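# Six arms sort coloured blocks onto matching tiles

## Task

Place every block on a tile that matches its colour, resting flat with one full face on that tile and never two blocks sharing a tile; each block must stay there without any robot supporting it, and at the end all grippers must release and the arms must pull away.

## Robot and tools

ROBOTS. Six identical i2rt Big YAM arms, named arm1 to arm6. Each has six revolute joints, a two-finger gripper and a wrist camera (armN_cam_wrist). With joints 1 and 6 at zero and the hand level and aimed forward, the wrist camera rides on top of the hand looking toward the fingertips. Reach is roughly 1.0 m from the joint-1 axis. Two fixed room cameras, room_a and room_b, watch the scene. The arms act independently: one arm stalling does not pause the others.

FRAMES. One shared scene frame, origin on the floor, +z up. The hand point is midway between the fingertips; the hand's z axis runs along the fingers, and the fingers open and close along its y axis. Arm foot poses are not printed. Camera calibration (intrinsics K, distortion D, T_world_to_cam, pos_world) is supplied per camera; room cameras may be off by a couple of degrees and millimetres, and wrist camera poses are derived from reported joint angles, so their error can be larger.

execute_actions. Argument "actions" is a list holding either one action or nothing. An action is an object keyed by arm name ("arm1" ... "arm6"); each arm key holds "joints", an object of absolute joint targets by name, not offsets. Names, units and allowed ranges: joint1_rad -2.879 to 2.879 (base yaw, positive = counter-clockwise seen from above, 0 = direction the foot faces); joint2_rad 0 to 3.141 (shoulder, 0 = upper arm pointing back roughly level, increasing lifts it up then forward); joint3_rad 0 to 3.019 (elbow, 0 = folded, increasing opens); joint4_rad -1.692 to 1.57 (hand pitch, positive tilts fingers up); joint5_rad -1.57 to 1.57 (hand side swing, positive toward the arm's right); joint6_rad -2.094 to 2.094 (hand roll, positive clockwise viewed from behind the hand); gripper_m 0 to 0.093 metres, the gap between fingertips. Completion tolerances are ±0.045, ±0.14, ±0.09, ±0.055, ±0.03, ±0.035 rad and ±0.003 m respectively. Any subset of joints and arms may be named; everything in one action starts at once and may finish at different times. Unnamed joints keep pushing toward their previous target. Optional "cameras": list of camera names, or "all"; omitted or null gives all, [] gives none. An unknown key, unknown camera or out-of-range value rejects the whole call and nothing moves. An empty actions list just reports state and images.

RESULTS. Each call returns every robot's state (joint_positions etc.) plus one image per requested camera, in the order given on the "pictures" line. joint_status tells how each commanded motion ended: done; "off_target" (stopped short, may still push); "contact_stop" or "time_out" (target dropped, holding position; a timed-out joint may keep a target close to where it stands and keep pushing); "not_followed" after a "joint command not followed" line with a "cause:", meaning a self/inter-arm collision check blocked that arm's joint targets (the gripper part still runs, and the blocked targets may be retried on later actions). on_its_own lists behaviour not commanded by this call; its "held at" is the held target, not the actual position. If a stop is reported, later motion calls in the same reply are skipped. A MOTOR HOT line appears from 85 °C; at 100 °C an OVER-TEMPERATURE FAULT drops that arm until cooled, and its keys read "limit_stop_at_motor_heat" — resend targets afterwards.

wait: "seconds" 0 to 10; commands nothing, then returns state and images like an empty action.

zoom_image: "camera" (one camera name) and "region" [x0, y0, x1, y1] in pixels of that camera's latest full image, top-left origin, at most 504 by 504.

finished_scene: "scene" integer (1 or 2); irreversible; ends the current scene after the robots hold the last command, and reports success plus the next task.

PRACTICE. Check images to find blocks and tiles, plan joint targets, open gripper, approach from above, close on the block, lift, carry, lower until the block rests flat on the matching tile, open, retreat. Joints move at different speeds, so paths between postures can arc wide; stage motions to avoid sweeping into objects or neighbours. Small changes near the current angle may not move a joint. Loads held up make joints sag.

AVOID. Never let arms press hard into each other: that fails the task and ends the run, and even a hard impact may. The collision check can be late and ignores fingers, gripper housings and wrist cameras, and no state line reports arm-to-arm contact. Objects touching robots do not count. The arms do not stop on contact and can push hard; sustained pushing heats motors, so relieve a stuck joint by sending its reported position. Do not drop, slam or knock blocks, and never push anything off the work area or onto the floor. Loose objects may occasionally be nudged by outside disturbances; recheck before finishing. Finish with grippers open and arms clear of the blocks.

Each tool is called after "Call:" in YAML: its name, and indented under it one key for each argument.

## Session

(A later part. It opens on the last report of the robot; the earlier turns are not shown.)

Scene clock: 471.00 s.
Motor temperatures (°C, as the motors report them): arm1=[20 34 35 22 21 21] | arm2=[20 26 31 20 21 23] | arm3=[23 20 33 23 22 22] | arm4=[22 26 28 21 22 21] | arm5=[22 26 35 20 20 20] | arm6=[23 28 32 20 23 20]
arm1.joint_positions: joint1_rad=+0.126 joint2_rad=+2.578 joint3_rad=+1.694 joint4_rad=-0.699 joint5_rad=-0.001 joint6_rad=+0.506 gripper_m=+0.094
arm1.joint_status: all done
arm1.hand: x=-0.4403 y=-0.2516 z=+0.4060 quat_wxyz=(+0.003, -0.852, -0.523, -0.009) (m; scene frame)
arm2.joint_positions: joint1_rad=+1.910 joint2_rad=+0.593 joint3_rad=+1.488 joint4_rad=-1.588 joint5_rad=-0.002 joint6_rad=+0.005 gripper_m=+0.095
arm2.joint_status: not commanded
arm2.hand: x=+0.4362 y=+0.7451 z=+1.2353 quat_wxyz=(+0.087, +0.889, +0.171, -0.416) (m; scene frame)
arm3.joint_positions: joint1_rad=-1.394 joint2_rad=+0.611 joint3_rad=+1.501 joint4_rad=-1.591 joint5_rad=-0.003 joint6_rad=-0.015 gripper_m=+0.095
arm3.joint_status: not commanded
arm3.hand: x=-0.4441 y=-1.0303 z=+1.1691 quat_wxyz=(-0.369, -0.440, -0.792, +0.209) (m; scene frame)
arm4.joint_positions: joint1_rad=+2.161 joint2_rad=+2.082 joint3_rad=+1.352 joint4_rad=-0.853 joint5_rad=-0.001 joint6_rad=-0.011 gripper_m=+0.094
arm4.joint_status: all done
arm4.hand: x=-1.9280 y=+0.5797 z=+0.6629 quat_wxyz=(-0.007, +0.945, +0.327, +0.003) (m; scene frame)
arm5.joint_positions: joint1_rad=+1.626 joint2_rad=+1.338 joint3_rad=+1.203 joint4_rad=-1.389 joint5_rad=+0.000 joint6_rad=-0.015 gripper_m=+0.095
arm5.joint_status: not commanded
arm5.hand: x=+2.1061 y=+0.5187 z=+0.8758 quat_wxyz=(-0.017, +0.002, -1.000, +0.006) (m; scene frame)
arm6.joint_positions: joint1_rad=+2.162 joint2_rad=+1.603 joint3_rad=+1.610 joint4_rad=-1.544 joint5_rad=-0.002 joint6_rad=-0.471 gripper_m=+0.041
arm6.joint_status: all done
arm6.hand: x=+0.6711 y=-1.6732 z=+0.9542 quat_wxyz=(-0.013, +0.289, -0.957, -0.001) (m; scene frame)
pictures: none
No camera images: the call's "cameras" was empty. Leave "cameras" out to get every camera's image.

Call:
execute_actions:
  actions:
    - {"arm1":{"joints":{"joint2_rad":2.575,"gripper_m":0.0}},"arm4":{"joints":{"gripper_m":0.0}},"arm5":{"joints":{"joint1_rad":-1.5}},"arm6":{"joints":{"joint1_rad":-1.61,"joint2_rad":1.3,"joint3_rad":1.35,"joint6_rad":0}}}
  cameras: ["arm1_cam_wrist","arm4_cam_wrist","arm5_cam_wrist","arm6_cam_wrist"]

Scene clock: 484.77 s.
Motor temperatures (°C, as the motors report them): arm1=[20 34 35 22 21 21] | arm2=[20 26 31 20 21 23] | arm3=[23 20 33 23 22 22] | arm4=[22 26 28 21 22 21] | arm5=[22 26 35 20 20 20] | arm6=[23 27 32 20 23 20]
arm1.joint_positions: joint1_rad=+0.126 joint2_rad=+2.578 joint3_rad=+1.694 joint4_rad=-0.699 joint5_rad=-0.001 joint6_rad=+0.507 gripper_m=+0.031
arm1.joint_status: gripper_m off_target (ended at +0.031, target +0.000); the others done
arm1.hand: x=-0.4403 y=-0.2516 z=+0.4060 quat_wxyz=(+0.003, -0.853, -0.523, -0.009) (m; scene frame)
arm2.joint_positions: joint1_rad=+1.910 joint2_rad=+0.593 joint3_rad=+1.488 joint4_rad=-1.588 joint5_rad=-0.002 joint6_rad=+0.005 gripper_m=+0.095
arm2.joint_status: not commanded
arm2.hand: x=+0.4362 y=+0.7451 z=+1.2353 quat_wxyz=(+0.087, +0.889, +0.171, -0.416) (m; scene frame)
arm3.joint_positions: joint1_rad=-1.394 joint2_rad=+0.611 joint3_rad=+1.501 joint4_rad=-1.591 joint5_rad=-0.003 joint6_rad=-0.015 gripper_m=+0.095
arm3.joint_status: not commanded
arm3.hand: x=-0.4441 y=-1.0303 z=+1.1691 quat_wxyz=(-0.369, -0.440, -0.792, +0.209) (m; scene frame)
arm4.joint_positions: joint1_rad=+2.161 joint2_rad=+2.082 joint3_rad=+1.352 joint4_rad=-0.853 joint5_rad=-0.001 joint6_rad=-0.010 gripper_m=+0.048
arm4.joint_status: gripper_m off_target (ended at +0.048, target +0.000)
arm4.hand: x=-1.9281 y=+0.5797 z=+0.6629 quat_wxyz=(-0.007, +0.945, +0.327, +0.003) (m; scene frame)
arm5.joint_positions: joint1_rad=-1.504 joint2_rad=+1.338 joint3_rad=+1.203 joint4_rad=-1.389 joint5_rad=+0.000 joint6_rad=-0.015 gripper_m=+0.095
arm5.joint_status: all done
arm5.hand: x=+1.3252 y=+0.5234 z=+0.8852 quat_wxyz=(-0.006, -1.000, -0.008, +0.030) (m; scene frame)
arm6.joint_positions: joint1_rad=-1.607 joint2_rad=+1.305 joint3_rad=+1.344 joint4_rad=-1.544 joint5_rad=+0.000 joint6_rad=-0.009 gripper_m=+0.041
arm6.joint_status: all done
arm6.hand: x=-0.1534 y=-1.5406 z=+0.9816 quat_wxyz=(+0.009, -0.968, +0.249, +0.036) (m; scene frame)
pictures: arm1_cam_wrist, arm4_cam_wrist, arm5_cam_wrist, arm6_cam_wrist
camera_calibration (this result's frames):
arm1_cam_wrist: T_world_to_cam=[[-0.896859, 0.442303, -0.00340755, -0.283226], [0.350033, 0.71443, 0.60586, 0.0899026], [0.270409, 0.542179, -0.795564, 0.704923], [0, 0, 0, 1]] pos_world=[-0.4761, -0.321151, 0.505377]
arm4_cam_wrist: T_world_to_cam=[[-0.617668, 0.786363, 0.010886, -1.6538], [0.637463, 0.492508, 0.592517, 0.553783], [0.460572, 0.372919, -0.805484, 1.33199], [0, 0, 0, 1]] pos_world=[-1.988, 0.531022, 0.762778]
arm5_cam_wrist: T_world_to_cam=[[-0.0254349, 0.999666, 0.00461567, -0.496465], [0.845682, 0.0190545, 0.533348, -1.60362], [0.533081, 0.017469, -0.845884, 0.156809], [0, 0, 0, 1]] pos_world=[1.25993, 0.524116, 0.990219]
arm6_cam_wrist: T_world_to_cam=[[0.499005, 0.866559, -0.00832274, 1.42298], [0.728546, -0.414292, 0.545511, -1.06015], [0.46927, -0.278276, -0.838062, 0.586174], [0, 0, 0, 1]] pos_world=[-0.212781, -1.50919, 1.08142]
Images, in order (width x height): arm1_cam_wrist 504x504, arm4_cam_wrist 504x504, arm5_cam_wrist 504x504, arm6_cam_wrist 504x504.

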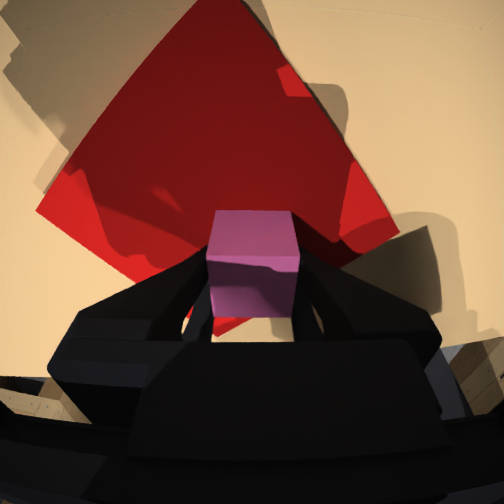

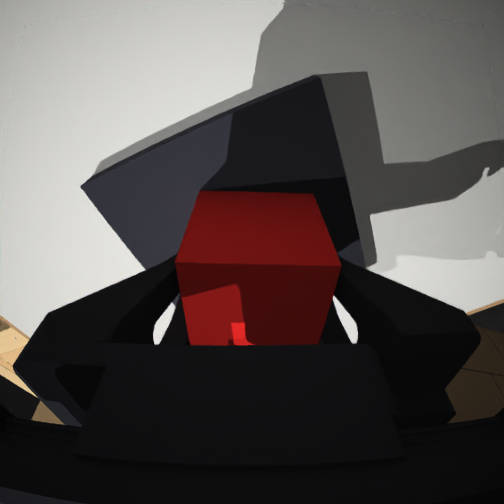

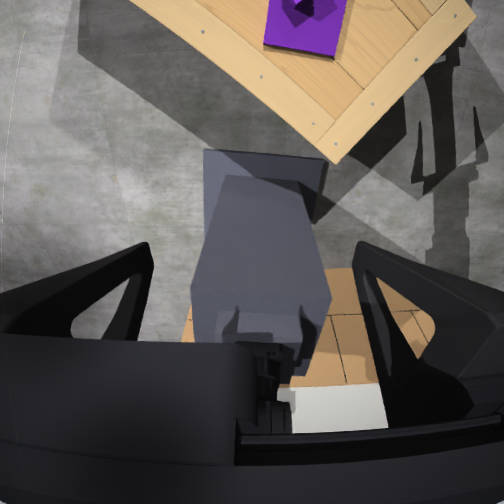

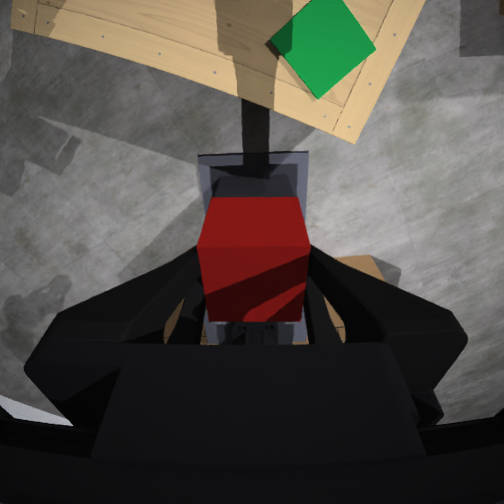

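Call:
execute_actions:
  actions:
    - {"arm1":{"joints":{"joint2_rad":2.2,"joint4_rad":-1.05}},"arm4":{"joints":{"joint2_rad":1.45,"joint4_rad":-1.45}},"arm5":{"joints":{"joint2_rad":1.75,"joint3_rad":1.6,"joint1_rad":-1.6}},"arm6":{"joints":{"joint1_rad":-1.49,"joint2_rad":2.375,"joint3_rad":1.665,"joint4_rad":-0.82}}}
  cameras: ["arm3_cam_wrist","arm5_cam_wrist","arm6_cam_wrist"]

Call:
execute_actions:
  actions:
    - {"arm1":{"joints":{"joint1_rad":2.17,"joint6_rad":0}},"arm4":{"joints":{"joint1_rad":-2.27}},"arm5":{"joints":{"joint2_rad":0.6,"joint3_rad":1.3,"joint1_rad":-0.5}}}
  cameras: ["arm1_cam_wrist","arm4_cam_wrist","arm2_cam_wrist"]

Scene clock: 547.70 s.
Motor temperatures (°C, as the motors report them): arm1=[20 36 36 22 21 21] | arm2=[20 25 31 20 21 23] | arm3=[23 20 33 23 22 22] | arm4=[22 27 28 21 22 21] | arm5=[22 26 36 20 20 20] | arm6=[23 26 33 20 23 20]
arm1.joint_positions: joint1_rad=+0.126 joint2_rad=+2.205 joint3_rad=+1.707 joint4_rad=-1.042 joint5_rad=-0.001 joint6_rad=+0.507 gripper_m=+0.031
arm1.joint_status: all done
arm1.hand: x=-0.4420 y=-0.2787 z=+0.6391 quat_wxyz=(-0.016, -0.853, -0.522, +0.002) (m; scene frame)
arm2.joint_positions: joint1_rad=+1.910 joint2_rad=+0.593 joint3_rad=+1.488 joint4_rad=-1.588 joint5_rad=-0.002 joint6_rad=+0.005 gripper_m=+0.095
arm2.joint_status: not commanded
arm2.hand: x=+0.4362 y=+0.7451 z=+1.2353 quat_wxyz=(+0.087, +0.889, +0.171, -0.416) (m; scene frame)
arm3.joint_positions: joint1_rad=-1.394 joint2_rad=+0.611 joint3_rad=+1.501 joint4_rad=-1.591 joint5_rad=-0.003 joint6_rad=-0.015 gripper_m=+0.095
arm3.joint_status: not commanded
arm3.hand: x=-0.4441 y=-1.0303 z=+1.1691 quat_wxyz=(-0.369, -0.440, -0.792, +0.209) (m; scene frame)
arm4.joint_positions: joint1_rad=+2.161 joint2_rad=+1.436 joint3_rad=+1.339 joint4_rad=-1.434 joint5_rad=-0.001 joint6_rad=-0.010 gripper_m=+0.048
arm4.joint_status: all done
arm4.hand: x=-1.8303 y=+0.6502 z=+0.9678 quat_wxyz=(+0.001, +0.945, +0.327, -0.022) (m; scene frame)
arm5.joint_positions: joint1_rad=-1.607 joint2_rad=+1.740 joint3_rad=+1.543 joint4_rad=-1.393 joint5_rad=+0.000 joint6_rad=-0.015 gripper_m=+0.095
arm5.joint_status: all done
arm5.hand: x=+1.1955 y=+0.5765 z=+0.8399 quat_wxyz=(-0.007, -0.999, +0.044, -0.004) (m; scene frame)
arm6.joint_positions: joint1_rad=-1.488 joint2_rad=+2.414 joint3_rad=+1.632 joint4_rad=-0.830 joint5_rad=+0.000 joint6_rad=-0.009 gripper_m=+0.041
arm6.joint_status: all done
arm6.hand: x=-0.3857 y=-1.4941 z=+0.5172 quat_wxyz=(-0.003, -0.981, +0.191, -0.015) (m; scene frame)
pictures: arm3_cam_wrist, arm5_cam_wrist, arm6_cam_wrist
camera_calibration (this result's frames):
arm3_cam_wrist: T_world_to_cam=[[-0.842834, -0.538138, 0.00622656, -0.934359], [-0.521085, 0.813123, -0.259426, 0.911544], [0.134544, -0.221897, -0.965743, 1.08467], [0, 0, 0, 1]] pos_world=[-0.458454, -1.00333, 1.2898]
arm5_cam_wrist: T_world_to_cam=[[0.076472, 0.99707, 0.0017382, -0.67051], [0.805305, -0.0627919, 0.589526, -1.42247], [0.587908, -0.0436824, -0.807747, 0.124395], [0, 0, 0, 1]] pos_world=[1.12367, 0.58466, 0.94023]
arm6_cam_wrist: T_world_to_cam=[[0.392867, 0.919575, -0.00607778, 1.53193], [0.71462, -0.301132, 0.631377, -0.499008], [0.578768, -0.252391, -0.775452, 0.367475], [0, 0, 0, 1]] pos_world=[-0.457926, -1.46624, 0.609333]
Images, in order (width x height): arm3_cam_wrist 504x504, arm5_cam_wrist 504x504, arm6_cam_wrist 504x504.

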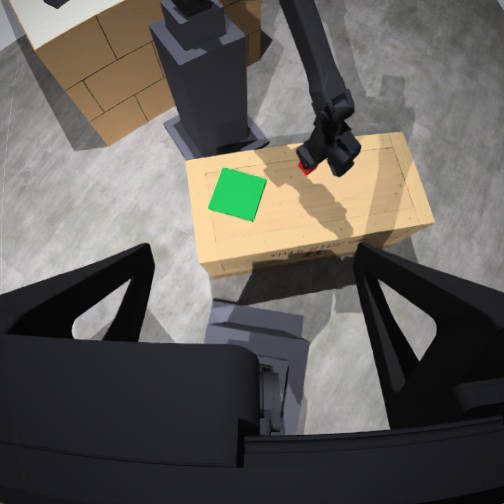

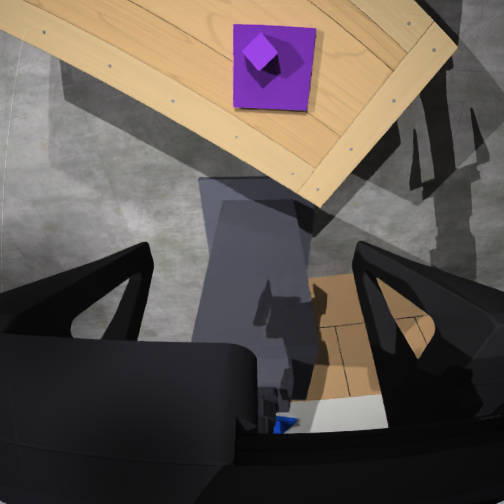

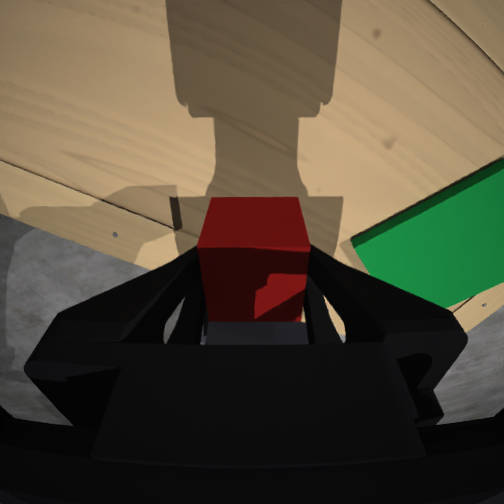

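Scene clock: 550.90 s.
Motor temperatures (°C, as the motors report them): arm1=[20 36 36 22 21 21] | arm2=[20 25 31 20 21 23] | arm3=[23 20 33 23 22 22] | arm4=[22 26 29 21 22 21] | arm5=[22 26 36 20 20 20] | arm6=[23 26 33 20 23 20]
arm1.joint_positions: joint1_rad=+2.183 joint2_rad=+2.205 joint3_rad=+1.707 joint4_rad=-1.042 joint5_rad=-0.001 joint6_rad=+0.012 gripper_m=+0.032
arm1.joint_status: all done
arm1.hand: x=+0.0939 y=+0.6860 z=+0.6475 quat_wxyz=(-0.021, +0.252, -0.967, -0.005) (m; scene frame)
arm2.joint_positions: joint1_rad=+1.910 joint2_rad=+0.593 joint3_rad=+1.488 joint4_rad=-1.588 joint5_rad=-0.002 joint6_rad=+0.005 gripper_m=+0.095
arm2.joint_status: not commanded
arm2.hand: x=+0.4362 y=+0.7451 z=+1.2353 quat_wxyz=(+0.087, +0.889, +0.171, -0.416) (m; scene frame)
arm3.joint_positions: joint1_rad=-1.394 joint2_rad=+0.611 joint3_rad=+1.501 joint4_rad=-1.591 joint5_rad=-0.003 joint6_rad=-0.015 gripper_m=+0.095
arm3.joint_status: not commanded
arm3.hand: x=-0.4441 y=-1.0303 z=+1.1691 quat_wxyz=(-0.369, -0.440, -0.792, +0.209) (m; scene frame)
arm4.joint_positions: joint1_rad=-2.276 joint2_rad=+1.446 joint3_rad=+1.339 joint4_rad=-1.434 joint5_rad=+0.001 joint6_rad=-0.010 gripper_m=+0.048
arm4.joint_status: all done
arm4.hand: x=-1.1470 y=+0.6544 z=+0.9574 quat_wxyz=(-0.008, -0.310, -0.951, +0.003) (m; scene frame)
arm5.joint_positions: joint1_rad=-0.504 joint2_rad=+0.592 joint3_rad=+1.307 joint4_rad=-1.393 joint5_rad=-0.003 joint6_rad=-0.014 gripper_m=+0.095
arm5.joint_status: all done
arm5.hand: x=+1.5974 y=+0.3369 z=+1.1604 quat_wxyz=(-0.207, -0.785, -0.438, +0.387) (m; scene frame)
arm6.joint_positions: joint1_rad=-1.488 joint2_rad=+2.414 joint3_rad=+1.632 joint4_rad=-0.830 joint5_rad=+0.000 joint6_rad=-0.009 gripper_m=+0.041
arm6.joint_status: not commanded
arm6.hand: x=-0.3857 y=-1.4941 z=+0.5172 quat_wxyz=(-0.003, -0.981, +0.191, -0.015) (m; scene frame)
pictures: arm1_cam_wrist, arm2_cam_wrist, arm4_cam_wrist
camera_calibration (this result's frames):
arm1_cam_wrist: T_world_to_cam=[[0.499542, -0.866285, 0.00302154, 0.544372], [-0.720199, -0.413358, 0.557179, -0.00756422], [-0.481427, -0.28051, -0.830387, 0.901721], [0, 0, 0, 1]] pos_world=[0.156728, 0.721397, 0.751347]
arm2_cam_wrist: T_world_to_cam=[[-0.382625, 0.923833, -0.0114204, -0.506521], [0.89589, 0.367974, -0.24895, -0.353043], [-0.225786, -0.105486, -0.968449, 1.49957], [0, 0, 0, 1]] pos_world=[0.461062, 0.756035, 1.35858]
arm4_cam_wrist: T_world_to_cam=[[-0.589066, -0.808084, -0.000460643, -0.146186], [-0.663908, 0.483641, 0.570366, -1.62111], [-0.460681, 0.336289, -0.82139, 0.164102], [0, 0, 0, 1]] pos_world=[-1.08678, 0.61072, 1.05935]
Images, in order (width x height): arm1_cam_wrist 504x504, arm2_cam_wrist 504x504, arm4_cam_wrist 504x504.

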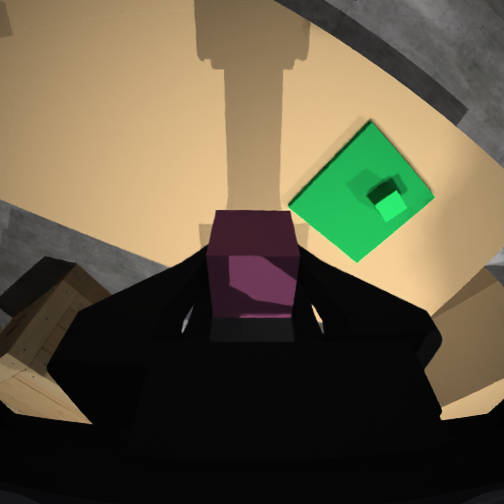

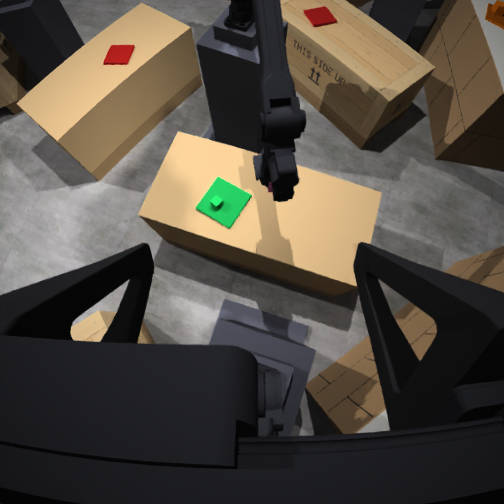

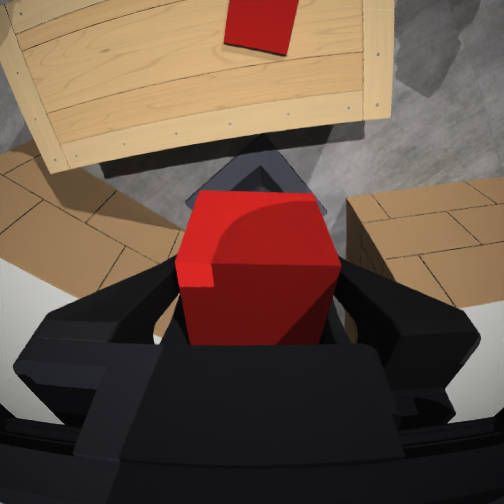

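Call:
execute_actions:
  actions:
    - {"arm1":{"joints":{"joint1_rad":2.25,"joint2_rad":2.44,"joint3_rad":1.66,"joint4_rad":-0.775}},"arm4":{"joints":{"joint1_rad":-2.3,"joint2_rad":2.325,"joint3_rad":1.545,"joint4_rad":-0.73,"joint6_rad":0.17}},"arm6":{"joints":{"joint2_rad":2.62,"joint3_rad":1.775,"joint4_rad":-0.68}}}
  cameras: ["arm1_cam_wrist","arm4_cam_wrist","arm6_cam_wrist","arm3_cam_wrist"]

Scene clock: 606.43 s.
Motor temperatures (°C, as the motors report them): arm1=[20 36 38 22 21 21] | arm2=[20 25 31 20 21 23] | arm3=[23 20 34 23 22 22] | arm4=[22 26 31 21 22 21] | arm5=[22 25 35 20 20 20] | arm6=[23 31 33 20 23 20]
arm1.joint_positions: joint1_rad=+2.252 joint2_rad=+2.448 joint3_rad=+1.647 joint4_rad=-0.784 joint5_rad=-0.001 joint6_rad=+0.012 gripper_m=+0.032
arm1.joint_status: all done
arm1.hand: x=+0.0510 y=+0.7101 z=+0.4798 quat_wxyz=(+0.001, +0.286, -0.958, +0.002) (m; scene frame)
arm2.joint_positions: joint1_rad=+1.910 joint2_rad=+0.593 joint3_rad=+1.488 joint4_rad=-1.588 joint5_rad=-0.002 joint6_rad=+0.005 gripper_m=+0.095
arm2.joint_status: not commanded
arm2.hand: x=+0.4362 y=+0.7451 z=+1.2353 quat_wxyz=(+0.087, +0.889, +0.171, -0.416) (m; scene frame)
arm3.joint_positions: joint1_rad=-1.394 joint2_rad=+0.611 joint3_rad=+1.501 joint4_rad=-1.591 joint5_rad=-0.003 joint6_rad=-0.015 gripper_m=+0.095
arm3.joint_status: not commanded
arm3.hand: x=-0.4441 y=-1.0303 z=+1.1691 quat_wxyz=(-0.369, -0.440, -0.792, +0.209) (m; scene frame)
arm4.joint_positions: joint1_rad=-2.295 joint2_rad=+2.345 joint3_rad=+1.522 joint4_rad=-0.747 joint5_rad=+0.001 joint6_rad=+0.158 gripper_m=+0.048
arm4.joint_status: all done
arm4.hand: x=-1.0244 y=+0.5498 z=+0.5547 quat_wxyz=(+0.006, -0.397, -0.918, -0.001) (m; scene frame)
arm5.joint_positions: joint1_rad=-0.504 joint2_rad=+0.592 joint3_rad=+1.307 joint4_rad=-1.393 joint5_rad=-0.003 joint6_rad=-0.014 gripper_m=+0.095
arm5.joint_status: not commanded
arm5.hand: x=+1.5974 y=+0.3369 z=+1.1604 quat_wxyz=(-0.207, -0.785, -0.438, +0.387) (m; scene frame)
arm6.joint_positions: joint1_rad=-1.488 joint2_rad=+2.638 joint3_rad=+1.759 joint4_rad=-0.682 joint5_rad=+0.000 joint6_rad=-0.008 gripper_m=+0.041
arm6.joint_status: all done
arm6.hand: x=-0.4065 y=-1.4856 z=+0.4142 quat_wxyz=(+0.002, -0.982, +0.191, +0.009) (m; scene frame)
pictures: arm1_cam_wrist, arm3_cam_wrist, arm4_cam_wrist, arm6_cam_wrist
camera_calibration (this result's frames):
arm1_cam_wrist: T_world_to_cam=[[0.55841, -0.829555, 0.00409861, 0.557572], [-0.668214, -0.446866, 0.594812, 0.0680264], [-0.491597, -0.334888, -0.803855, 0.774932], [0, 0, 0, 1]] pos_world=[0.115056, 0.75245, 0.580184]
arm3_cam_wrist: T_world_to_cam=[[-0.842834, -0.538138, 0.00622656, -0.934359], [-0.521085, 0.813123, -0.259426, 0.911544], [0.134544, -0.221897, -0.965743, 1.08467], [0, 0, 0, 1]] pos_world=[-0.458454, -1.00333, 1.2898]
arm4_cam_wrist: T_world_to_cam=[[-0.729217, -0.684281, 0.00105086, -0.371125], [-0.550259, 0.587305, 0.593539, -1.21281], [-0.406765, 0.43224, -0.804805, -0.0816411], [0, 0, 0, 1]] pos_world=[-0.971199, 0.493624, 0.654535]
arm6_cam_wrist: T_world_to_cam=[[0.392934, 0.919543, -0.00662824, 1.53178], [0.74295, -0.313209, 0.591545, -0.406474], [0.541875, -0.237362, -0.806245, 0.32181], [0, 0, 0, 1]] pos_world=[-0.474278, -1.45946, 0.510058]
Images, in order (width x height): arm1_cam_wrist 504x504, arm3_cam_wrist 504x504, arm4_cam_wrist 504x504, arm6_cam_wrist 504x504.

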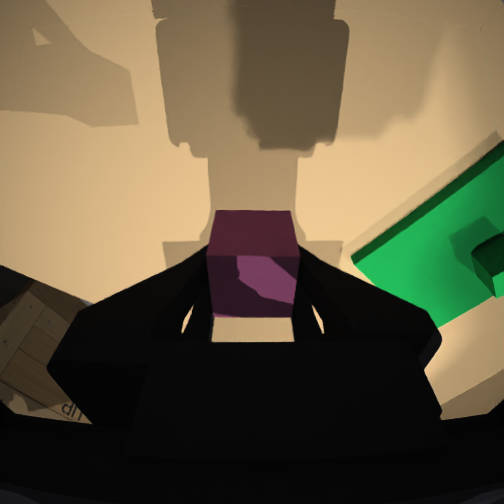

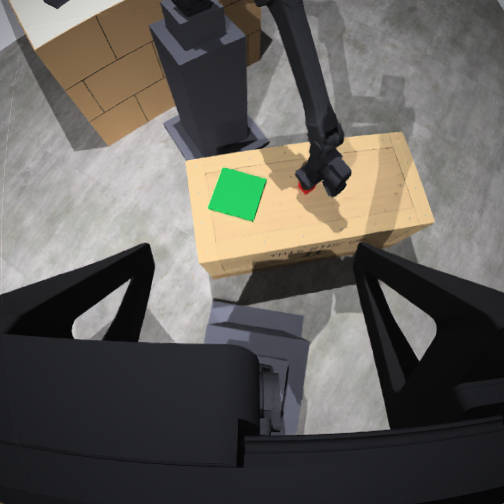

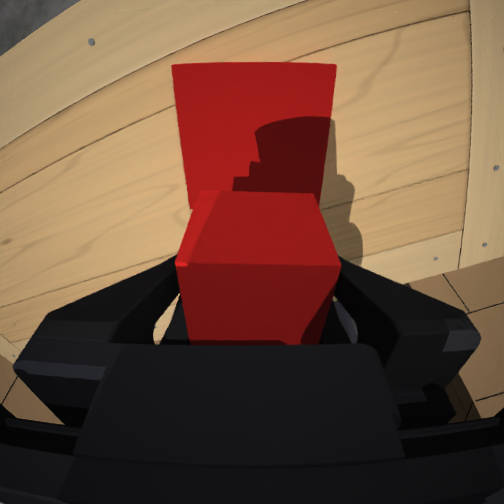

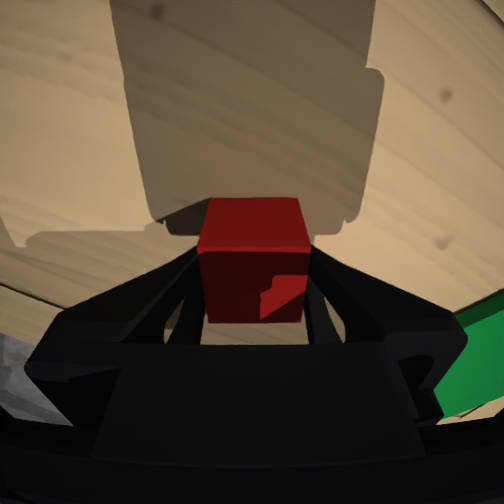

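Call:
zoom_image:
  camera: "arm6_cam_wrist"
  region: [140, 170, 360, 270]

Call:
zoom_image:
  camera: "arm3_cam_wrist"
  region: [270, 140, 370, 230]

Region (140, 170, 360, 270) of arm6_cam_wrist's 504x504 image, scaled by 2.291, with more detail than that image has; it fills the top 229 rows of this view, and the rest is white.

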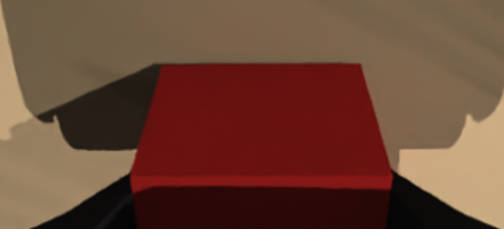

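Region (270, 140, 370, 230) of arm3_cam_wrist's 504x504 image, scaled by 5.040, with more detail than that image has; it fills the top 454 rows of this view, and the rest is white.

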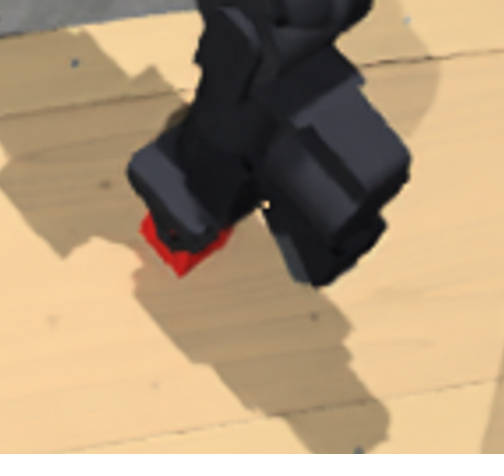

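Call:
execute_actions:
  actions:
    - {"arm1":{"joints":{"joint2_rad":2.615,"joint3_rad":1.75,"joint4_rad":-0.678}},"arm4":{"joints":{"joint2_rad":2.605,"joint3_rad":1.672,"joint4_rad":-0.575}},"arm6":{"joints":{"gripper_m":0.09}}}
  cameras: ["arm1_cam_wrist","arm4_cam_wrist","arm6_cam_wrist"]

Scene clock: 670.43 s.
Motor temperatures (°C, as the motors report them): arm1=[20 38 37 22 21 21] | arm2=[20 25 32 20 21 23] | arm3=[23 20 34 23 22 22] | arm4=[22 30 29 21 22 21] | arm5=[22 25 35 20 20 20] | arm6=[23 32 32 20 23 20]
arm1.joint_positions: joint1_rad=+2.252 joint2_rad=+2.623 joint3_rad=+1.729 joint4_rad=-0.682 joint5_rad=-0.001 joint6_rad=+0.012 gripper_m=+0.031
arm1.joint_status: all done
arm1.hand: x=+0.0551 y=+0.7124 z=+0.3954 quat_wxyz=(-0.003, +0.286, -0.958, +0.001) (m; scene frame)
arm2.joint_positions: joint1_rad=+1.910 joint2_rad=+0.593 joint3_rad=+1.488 joint4_rad=-1.588 joint5_rad=-0.002 joint6_rad=+0.005 gripper_m=+0.095
arm2.joint_status: not commanded
arm2.hand: x=+0.4362 y=+0.7451 z=+1.2353 quat_wxyz=(+0.087, +0.889, +0.171, -0.416) (m; scene frame)
arm3.joint_positions: joint1_rad=-1.394 joint2_rad=+0.611 joint3_rad=+1.501 joint4_rad=-1.591 joint5_rad=-0.003 joint6_rad=-0.015 gripper_m=+0.095
arm3.joint_status: not commanded
arm3.hand: x=-0.4441 y=-1.0303 z=+1.1691 quat_wxyz=(-0.369, -0.440, -0.792, +0.209) (m; scene frame)
arm4.joint_positions: joint1_rad=-2.295 joint2_rad=+2.619 joint3_rad=+1.654 joint4_rad=-0.584 joint5_rad=+0.001 joint6_rad=+0.158 gripper_m=+0.048
arm4.joint_status: all done
arm4.hand: x=-1.0164 y=+0.5438 z=+0.4275 quat_wxyz=(-0.004, -0.397, -0.918, +0.001) (m; scene frame)
arm5.joint_positions: joint1_rad=-0.504 joint2_rad=+0.592 joint3_rad=+1.307 joint4_rad=-1.393 joint5_rad=-0.003 joint6_rad=-0.014 gripper_m=+0.095
arm5.joint_status: not commanded
arm5.hand: x=+1.5974 y=+0.3369 z=+1.1604 quat_wxyz=(-0.207, -0.785, -0.438, +0.387) (m; scene frame)
arm6.joint_positions: joint1_rad=-1.488 joint2_rad=+2.638 joint3_rad=+1.759 joint4_rad=-0.682 joint5_rad=+0.000 joint6_rad=-0.008 gripper_m=+0.090
arm6.joint_status: all done
arm6.hand: x=-0.4065 y=-1.4856 z=+0.4142 quat_wxyz=(+0.002, -0.982, +0.191, +0.009) (m; scene frame)
pictures: arm1_cam_wrist, arm4_cam_wrist, arm6_cam_wrist
camera_calibration (this result's frames):
arm1_cam_wrist: T_world_to_cam=[[0.558412, -0.829554, 0.00411086, 0.557545], [-0.672875, -0.450034, 0.587119, 0.127579], [-0.485196, -0.33062, -0.809491, 0.708757], [0, 0, 0, 1]] pos_world=[0.118391, 0.754258, 0.496536]
arm4_cam_wrist: T_world_to_cam=[[-0.729223, -0.684272, -0.00220286, -0.3679], [-0.559781, 0.594697, 0.577045, -1.13604], [-0.393546, 0.422028, -0.816709, -0.154136], [0, 0, 0, 1]] pos_world=[-0.964877, 0.488908, 0.528854]
arm6_cam_wrist: T_world_to_cam=[[0.392934, 0.919543, -0.00662824, 1.53178], [0.74295, -0.313209, 0.591545, -0.406474], [0.541875, -0.237362, -0.806245, 0.32181], [0, 0, 0, 1]] pos_world=[-0.474278, -1.45946, 0.510058]
Images, in order (width x height): arm1_cam_wrist 504x504, arm4_cam_wrist 504x504, arm6_cam_wrist 504x504.

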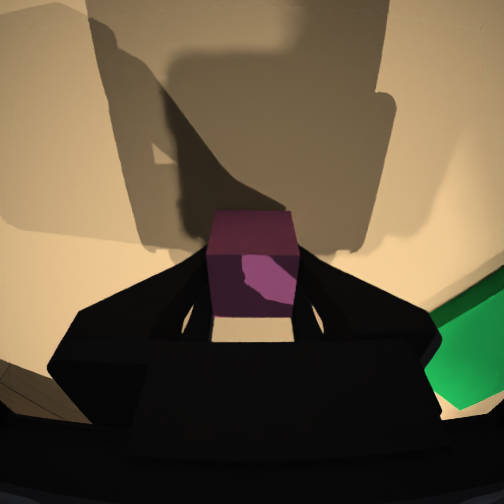

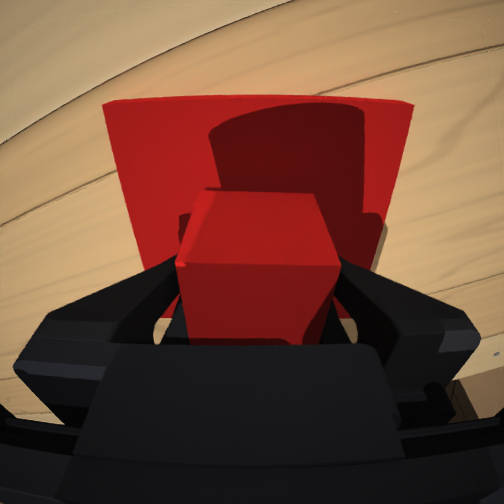

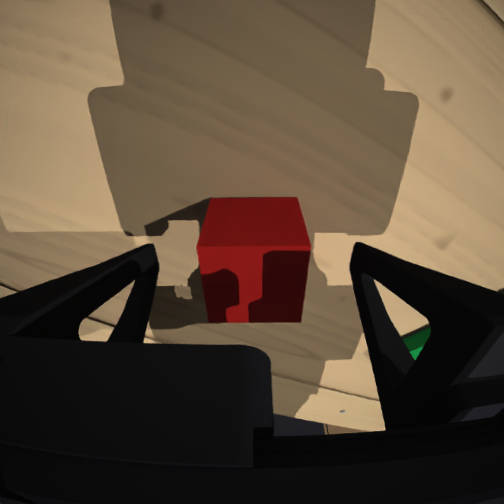

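Call:
zoom_image:
  camera: "arm4_cam_wrist"
  region: [150, 160, 400, 285]

Call:
zoom_image:
  camera: "arm1_cam_wrist"
  region: [180, 170, 340, 270]

Region (150, 160, 400, 285) of arm4_cam_wrist's 504x504 image, scaled by 2.016, with more detail than that image has.

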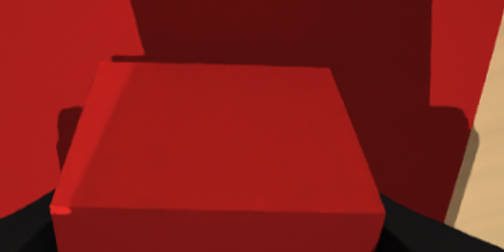

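Region (180, 170, 340, 270) of arm1_cam_wrist's 504x504 image, scaled by 3.150, with more detail than that image has; it fills the top 315 rows of this view, and the rest is white.

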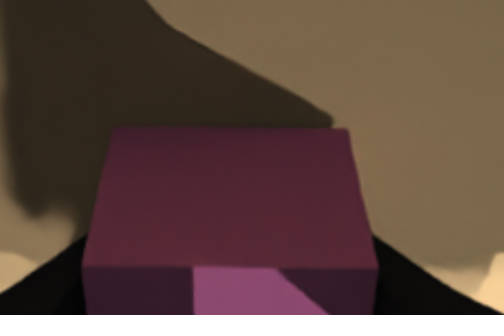

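Call:
execute_actions:
  actions:
    - {"arm1":{"joints":{"gripper_m":0.09}},"arm4":{"joints":{"gripper_m":0.093}},"arm6":{"joints":{"joint2_rad":0.9,"joint3_rad":1.3,"joint4_rad":-1.2}},"arm3":{"joints":{"joint1_rad":-1.73,"joint6_rad":0.6}},"arm2":{"joints":{"joint1_rad":1.70,"joint6_rad":-0.41}}}
  cameras: ["arm1_cam_wrist","arm4_cam_wrist"]

Scene clock: 715.20 s.
Motor temperatures (°C, as the motors report them): arm1=[20 38 37 22 21 21] | arm2=[20 25 32 20 21 23] | arm3=[23 20 35 23 22 22] | arm4=[22 31 28 21 22 21] | arm5=[22 25 35 20 20 20] | arm6=[23 32 32 20 23 20]
arm1.joint_positions: joint1_rad=+2.252 joint2_rad=+2.623 joint3_rad=+1.729 joint4_rad=-0.682 joint5_rad=-0.001 joint6_rad=+0.012 gripper_m=+0.090
arm1.joint_status: all done
arm1.hand: x=+0.0551 y=+0.7124 z=+0.3954 quat_wxyz=(-0.003, +0.286, -0.958, +0.001) (m; scene frame)
arm2.joint_positions: joint1_rad=+1.709 joint2_rad=+0.593 joint3_rad=+1.488 joint4_rad=-1.588 joint5_rad=-0.002 joint6_rad=-0.402 gripper_m=+0.095
arm2.joint_status: all done
arm2.hand: x=+0.4263 y=+0.7786 z=+1.2350 quat_wxyz=(-0.041, +0.867, +0.262, -0.423) (m; scene frame)
arm3.joint_positions: joint1_rad=-1.724 joint2_rad=+0.611 joint3_rad=+1.501 joint4_rad=-1.591 joint5_rad=-0.002 joint6_rad=+0.585 gripper_m=+0.095
arm3.joint_status: all done
arm3.hand: x=-0.4989 y=-1.0519 z=+1.1689 quat_wxyz=(-0.393, -0.749, -0.510, +0.157) (m; scene frame)
arm4.joint_positions: joint1_rad=-2.295 joint2_rad=+2.619 joint3_rad=+1.654 joint4_rad=-0.584 joint5_rad=+0.001 joint6_rad=+0.159 gripper_m=+0.093
arm4.joint_status: all done
arm4.hand: x=-1.0164 y=+0.5438 z=+0.4275 quat_wxyz=(-0.004, -0.397, -0.918, +0.001) (m; scene frame)
arm5.joint_positions: joint1_rad=-0.504 joint2_rad=+0.592 joint3_rad=+1.307 joint4_rad=-1.393 joint5_rad=-0.003 joint6_rad=-0.014 gripper_m=+0.095
arm5.joint_status: not commanded
arm5.hand: x=+1.5974 y=+0.3369 z=+1.1604 quat_wxyz=(-0.207, -0.785, -0.438, +0.387) (m; scene frame)
arm6.joint_positions: joint1_rad=-1.488 joint2_rad=+0.894 joint3_rad=+1.293 joint4_rad=-1.194 joint5_rad=+0.000 joint6_rad=-0.008 gripper_m=+0.090
arm6.joint_status: all done
arm6.hand: x=-0.1502 y=-1.5916 z=+1.1390 quat_wxyz=(+0.076, -0.907, +0.177, +0.375) (m; scene frame)
pictures: arm1_cam_wrist, arm4_cam_wrist
camera_calibration (this result's frames):
arm1_cam_wrist: T_world_to_cam=[[0.558412, -0.829554, 0.00411086, 0.557545], [-0.672875, -0.450034, 0.587119, 0.127579], [-0.485196, -0.33062, -0.809491, 0.708757], [0, 0, 0, 1]] pos_world=[0.118391, 0.754258, 0.496536]
arm4_cam_wrist: T_world_to_cam=[[-0.729745, -0.683716, -0.00220972, -0.36873], [-0.55933, 0.59512, 0.577046, -1.13582], [-0.39322, 0.422333, -0.816708, -0.153971], [0, 0, 0, 1]] pos_world=[-0.964919, 0.488868, 0.528854]
Images, in order (width x height): arm1_cam_wrist 504x504, arm4_cam_wrist 504x504.

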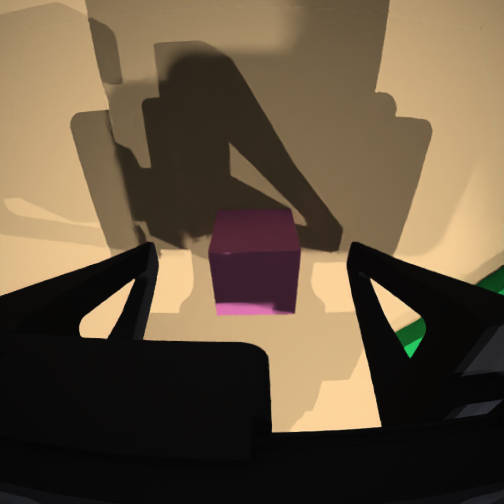

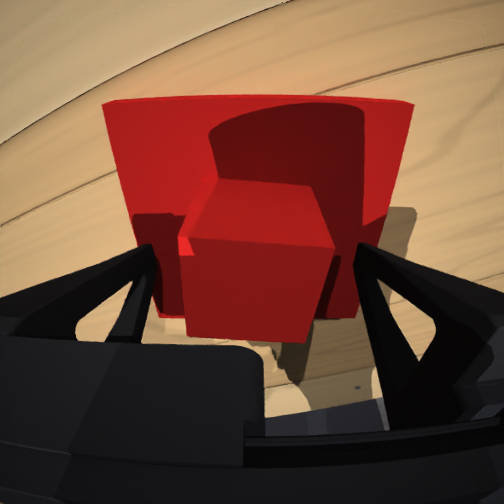

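Call:
execute_actions:
  actions:
    - {"arm1":{"joints":{"joint2_rad":1.2,"joint3_rad":1.1,"joint4_rad":-1.3}},"arm4":{"joints":{"joint2_rad":1.9,"joint4_rad":-1.2}},"arm6":{"joints":{"joint1_rad":-0.3,"joint2_rad":0.5}},"arm3":{"joints":{"joint2_rad":2.34,"joint3_rad":1.655,"joint4_rad":-0.84}}}
  cameras: ["arm3_cam_wrist","arm4_cam_wrist","arm2_cam_wrist"]

Scene clock: 753.63 s.
Motor temperatures (°C, as the motors report them): arm1=[20 38 37 22 21 21] | arm2=[20 25 32 20 21 23] | arm3=[23 21 35 23 22 22] | arm4=[22 32 29 21 22 21] | arm5=[22 24 35 20 20 20] | arm6=[23 28 33 20 23 20]
arm1.joint_positions: joint1_rad=+2.252 joint2_rad=+1.192 joint3_rad=+1.111 joint4_rad=-1.291 joint5_rad=-0.001 joint6_rad=+0.012 gripper_m=+0.090
arm1.joint_status: all done
arm1.hand: x=-0.1569 y=+0.5727 z=+0.9126 quat_wxyz=(-0.101, +0.284, -0.953, -0.030) (m; scene frame)
arm2.joint_positions: joint1_rad=+1.709 joint2_rad=+0.593 joint3_rad=+1.488 joint4_rad=-1.588 joint5_rad=-0.002 joint6_rad=-0.402 gripper_m=+0.095
arm2.joint_status: not commanded
arm2.hand: x=+0.4263 y=+0.7786 z=+1.2350 quat_wxyz=(-0.041, +0.867, +0.262, -0.423) (m; scene frame)
arm3.joint_positions: joint1_rad=-1.724 joint2_rad=+2.341 joint3_rad=+1.633 joint4_rad=-0.855 joint5_rad=-0.002 joint6_rad=+0.586 gripper_m=+0.095
arm3.joint_status: all done
arm3.hand: x=-0.4011 y=-1.4909 z=+0.4895 quat_wxyz=(-0.007, -0.826, -0.563, -0.001) (m; scene frame)
arm4.joint_positions: joint1_rad=-2.295 joint2_rad=+1.877 joint3_rad=+1.669 joint4_rad=-1.182 joint5_rad=+0.001 joint6_rad=+0.159 gripper_m=+0.093
arm4.joint_status: all done
arm4.hand: x=-1.0028 y=+0.5327 z=+0.8767 quat_wxyz=(-0.081, -0.396, -0.914, +0.021) (m; scene frame)
arm5.joint_positions: joint1_rad=-0.504 joint2_rad=+0.592 joint3_rad=+1.307 joint4_rad=-1.393 joint5_rad=-0.003 joint6_rad=-0.014 gripper_m=+0.095
arm5.joint_status: not commanded
arm5.hand: x=+1.5974 y=+0.3369 z=+1.1604 quat_wxyz=(-0.207, -0.785, -0.438, +0.387) (m; scene frame)
arm6.joint_positions: joint1_rad=-0.310 joint2_rad=+0.491 joint3_rad=+1.279 joint4_rad=-1.195 joint5_rad=-0.001 joint6_rad=-0.008 gripper_m=+0.090
arm6.joint_status: all done
arm6.hand: x=+0.0323 y=-1.8825 z=+1.2377 quat_wxyz=(-0.205, -0.769, -0.324, +0.511) (m; scene frame)
pictures: arm2_cam_wrist, arm3_cam_wrist, arm4_cam_wrist
camera_calibration (this result's frames):
arm2_cam_wrist: T_world_to_cam=[[-0.42444, 0.856421, 0.293929, -0.847989], [0.849311, 0.489092, -0.198646, -0.493134], [-0.313883, 0.165324, -0.934958, 1.28598], [0, 0, 0, 1]] pos_world=[0.462552, 0.75482, 1.35363]
arm3_cam_wrist: T_world_to_cam=[[-0.934187, 0.355971, -0.0240681, 0.16949], [0.27968, 0.772519, 0.570081, 0.986782], [0.221526, 0.525831, -0.821236, 1.39923], [0, 0, 0, 1]] pos_world=[-0.427612, -1.5584, 0.590628]
arm4_cam_wrist: T_world_to_cam=[[-0.72802, -0.685016, -0.0272157, -0.341091], [-0.623191, 0.644726, 0.442676, -1.35342], [-0.285693, 0.339237, -0.896269, 0.444786], [0, 0, 0, 1]] pos_world=[-0.96469, 0.488046, 0.988493]
Images, in order (width x height): arm2_cam_wrist 504x504, arm3_cam_wrist 504x504, arm4_cam_wrist 504x504.

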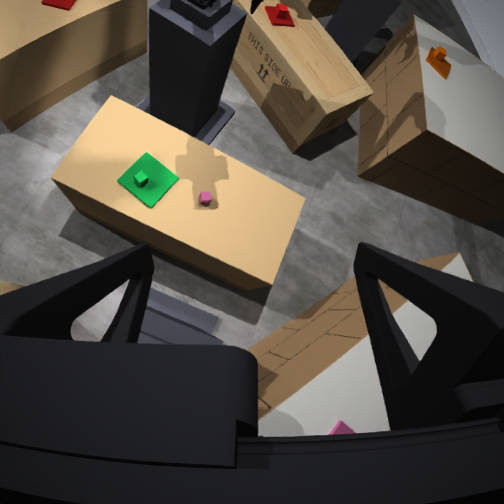

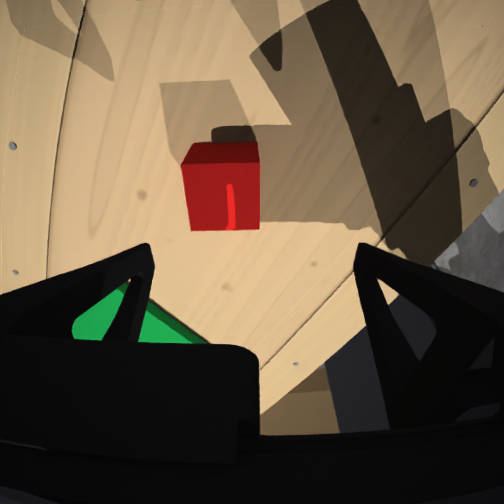

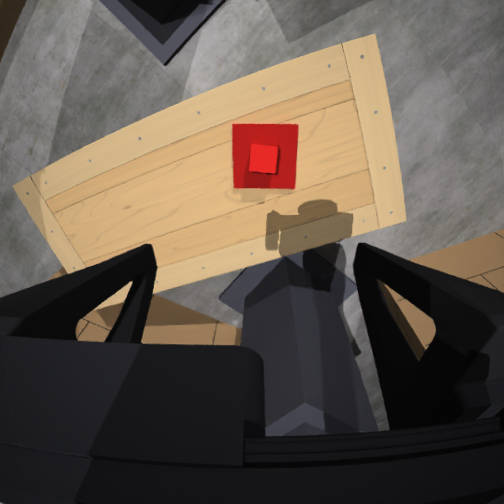

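Call:
execute_actions:
  actions:
    - {"arm1":{"joints":{"joint1_rad":1.0}},"arm4":{"joints":{"joint1_rad":-1.0,"joint2_rad":0.6,"joint3_rad":1.3}},"arm2":{"joints":{"joint2_rad":2.385,"joint3_rad":1.42,"joint4_rad":-0.565}},"arm3":{"joints":{"joint1_rad":-1.695,"joint2_rad":2.505,"joint3_rad":1.768,"joint4_rad":-0.797}}}
  cameras: ["arm3_cam_wrist","arm2_cam_wrist"]

Scene clock: 785.27 s.
Motor temperatures (°C, as the motors report them): arm1=[20 34 38 22 21 21] | arm2=[20 25 32 20 21 23] | arm3=[23 25 35 23 22 22] | arm4=[22 30 30 21 22 21] | arm5=[22 24 35 20 20 20] | arm6=[23 27 33 20 23 20]
arm1.joint_positions: joint1_rad=+1.006 joint2_rad=+1.197 joint3_rad=+1.111 joint4_rad=-1.291 joint5_rad=+0.000 joint6_rad=+0.012 gripper_m=+0.090
arm1.joint_status: all done
arm1.hand: x=-0.1708 y=+0.1359 z=+0.9097 quat_wxyz=(-0.097, -0.326, -0.940, +0.028) (m; scene frame)
arm2.joint_positions: joint1_rad=+1.709 joint2_rad=+2.401 joint3_rad=+1.409 joint4_rad=-0.581 joint5_rad=-0.002 joint6_rad=-0.402 gripper_m=+0.095
arm2.joint_status: all done
arm2.hand: x=+0.0526 y=+0.7022 z=+0.4658 quat_wxyz=(+0.005, +0.957, +0.291, +0.001) (m; scene frame)
arm3.joint_positions: joint1_rad=-1.696 joint2_rad=+2.502 joint3_rad=+1.749 joint4_rad=-0.807 joint5_rad=-0.002 joint6_rad=+0.586 gripper_m=+0.095
arm3.joint_status: all done
arm3.hand: x=-0.3788 y=-1.5080 z=+0.4240 quat_wxyz=(-0.009, -0.819, -0.574, -0.001) (m; scene frame)
arm4.joint_positions: joint1_rad=-1.004 joint2_rad=+0.598 joint3_rad=+1.303 joint4_rad=-1.184 joint5_rad=-0.002 joint6_rad=+0.161 gripper_m=+0.093
arm4.joint_status: all done
arm4.hand: x=-1.2812 y=+1.0599 z=+1.2681 quat_wxyz=(-0.476, +0.197, -0.832, -0.206) (m; scene frame)
arm5.joint_positions: joint1_rad=-0.504 joint2_rad=+0.592 joint3_rad=+1.307 joint4_rad=-1.393 joint5_rad=-0.003 joint6_rad=-0.014 gripper_m=+0.095
arm5.joint_status: not commanded
arm5.hand: x=+1.5974 y=+0.3369 z=+1.1604 quat_wxyz=(-0.207, -0.785, -0.438, +0.387) (m; scene frame)
arm6.joint_positions: joint1_rad=-0.310 joint2_rad=+0.491 joint3_rad=+1.279 joint4_rad=-1.195 joint5_rad=-0.001 joint6_rad=-0.008 gripper_m=+0.090
arm6.joint_status: not commanded
arm6.hand: x=+0.0323 y=-1.8825 z=+1.2377 quat_wxyz=(-0.205, -0.769, -0.324, +0.511) (m; scene frame)
pictures: arm2_cam_wrist, arm3_cam_wrist
camera_calibration (this result's frames):
arm2_cam_wrist: T_world_to_cam=[[-0.560046, 0.828349, -0.0136208, -0.544993], [0.667007, 0.460592, 0.585625, -0.626882], [0.491376, 0.318892, -0.810467, 0.253846], [0, 0, 0, 1]] pos_world=[-0.0118208, 0.659232, 0.565428]
arm3_cam_wrist: T_world_to_cam=[[-0.943459, 0.330472, -0.0259444, 0.153609], [0.258237, 0.781795, 0.567548, 1.03808], [0.207842, 0.528758, -0.822932, 1.34946], [0, 0, 0, 1]] pos_world=[-0.403621, -1.57587, 0.525338]
Images, in order (width x height): arm2_cam_wrist 504x504, arm3_cam_wrist 504x504.

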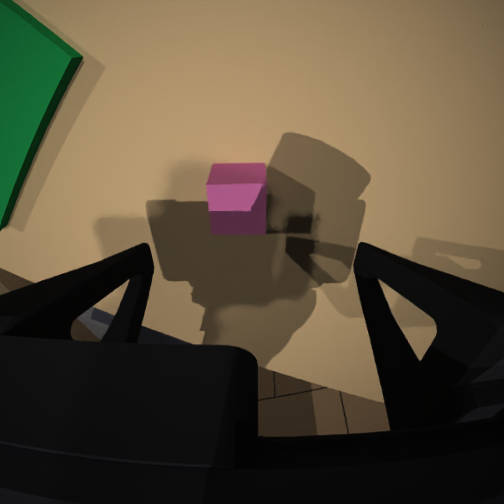

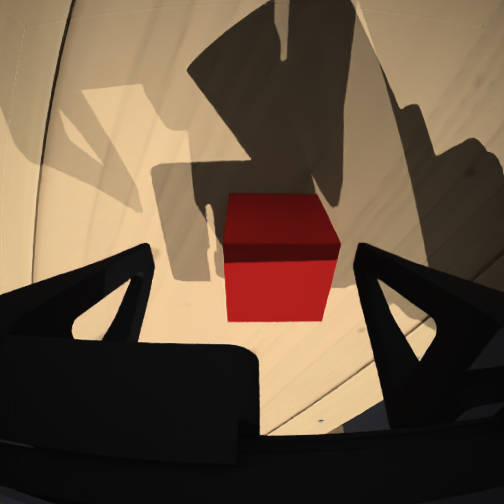

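Call:
execute_actions:
  actions:
    - {"arm2":{"joints":{"joint1_rad":1.735,"joint2_rad":2.52,"joint3_rad":1.49,"joint4_rad":-0.495}},"arm3":{"joints":{"gripper_m":0}}}
  cameras: ["arm2_cam_wrist"]

Scene clock: 813.13 s.
Motor temperatures (°C, as the motors report them): arm1=[20 33 39 22 21 21] | arm2=[20 29 31 20 21 23] | arm3=[23 26 35 23 22 22] | arm4=[22 28 30 21 22 21] | arm5=[22 24 35 20 20 20] | arm6=[23 26 34 20 23 20]
arm1.joint_positions: joint1_rad=+1.006 joint2_rad=+1.197 joint3_rad=+1.111 joint4_rad=-1.291 joint5_rad=+0.000 joint6_rad=+0.012 gripper_m=+0.090
arm1.joint_status: not commanded
arm1.hand: x=-0.1708 y=+0.1359 z=+0.9097 quat_wxyz=(-0.097, -0.326, -0.940, +0.028) (m; scene frame)
arm2.joint_positions: joint1_rad=+1.726 joint2_rad=+2.532 joint3_rad=+1.473 joint4_rad=-0.504 joint5_rad=-0.002 joint6_rad=-0.402 gripper_m=+0.095
arm2.joint_status: all done
arm2.hand: x=+0.0500 y=+0.6917 z=+0.4083 quat_wxyz=(+0.004, +0.954, +0.299, -0.004) (m; scene frame)
arm3.joint_positions: joint1_rad=-1.696 joint2_rad=+2.502 joint3_rad=+1.749 joint4_rad=-0.807 joint5_rad=-0.001 joint6_rad=+0.586 gripper_m=+0.042
arm3.joint_status: gripper_m off_target (ended at +0.042, target +0.000)
arm3.hand: x=-0.3790 y=-1.5081 z=+0.4240 quat_wxyz=(-0.008, -0.819, -0.574, +0.000) (m; scene frame)
arm4.joint_positions: joint1_rad=-1.004 joint2_rad=+0.598 joint3_rad=+1.303 joint4_rad=-1.184 joint5_rad=-0.002 joint6_rad=+0.161 gripper_m=+0.093
arm4.joint_status: not commanded
arm4.hand: x=-1.2811 y=+1.0598 z=+1.2681 quat_wxyz=(-0.476, +0.197, -0.832, -0.206) (m; scene frame)
arm5.joint_positions: joint1_rad=-0.504 joint2_rad=+0.592 joint3_rad=+1.307 joint4_rad=-1.393 joint5_rad=-0.003 joint6_rad=-0.014 gripper_m=+0.095
arm5.joint_status: not commanded
arm5.hand: x=+1.5974 y=+0.3369 z=+1.1604 quat_wxyz=(-0.207, -0.785, -0.438, +0.387) (m; scene frame)
arm6.joint_positions: joint1_rad=-0.310 joint2_rad=+0.491 joint3_rad=+1.279 joint4_rad=-1.195 joint5_rad=-0.001 joint6_rad=-0.008 gripper_m=+0.090
arm6.joint_status: not commanded
arm6.hand: x=+0.0323 y=-1.8825 z=+1.2377 quat_wxyz=(-0.205, -0.769, -0.324, +0.511) (m; scene frame)
pictures: arm2_cam_wrist
camera_calibration (this result's frames):
arm2_cam_wrist: T_world_to_cam=[[-0.573925, 0.818849, -0.0098021, -0.532848], [0.664718, 0.472819, 0.578439, -0.592056], [0.478289, 0.325465, -0.815667, 0.210108], [0, 0, 0, 1]] pos_world=[-0.0127568, 0.647875, 0.508623]
Images, in order (width x height): arm2_cam_wrist 504x504.

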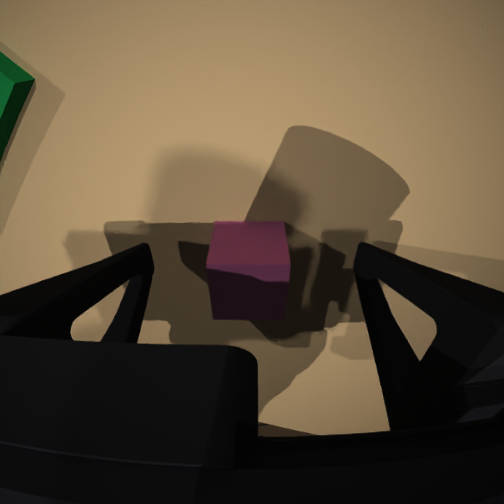

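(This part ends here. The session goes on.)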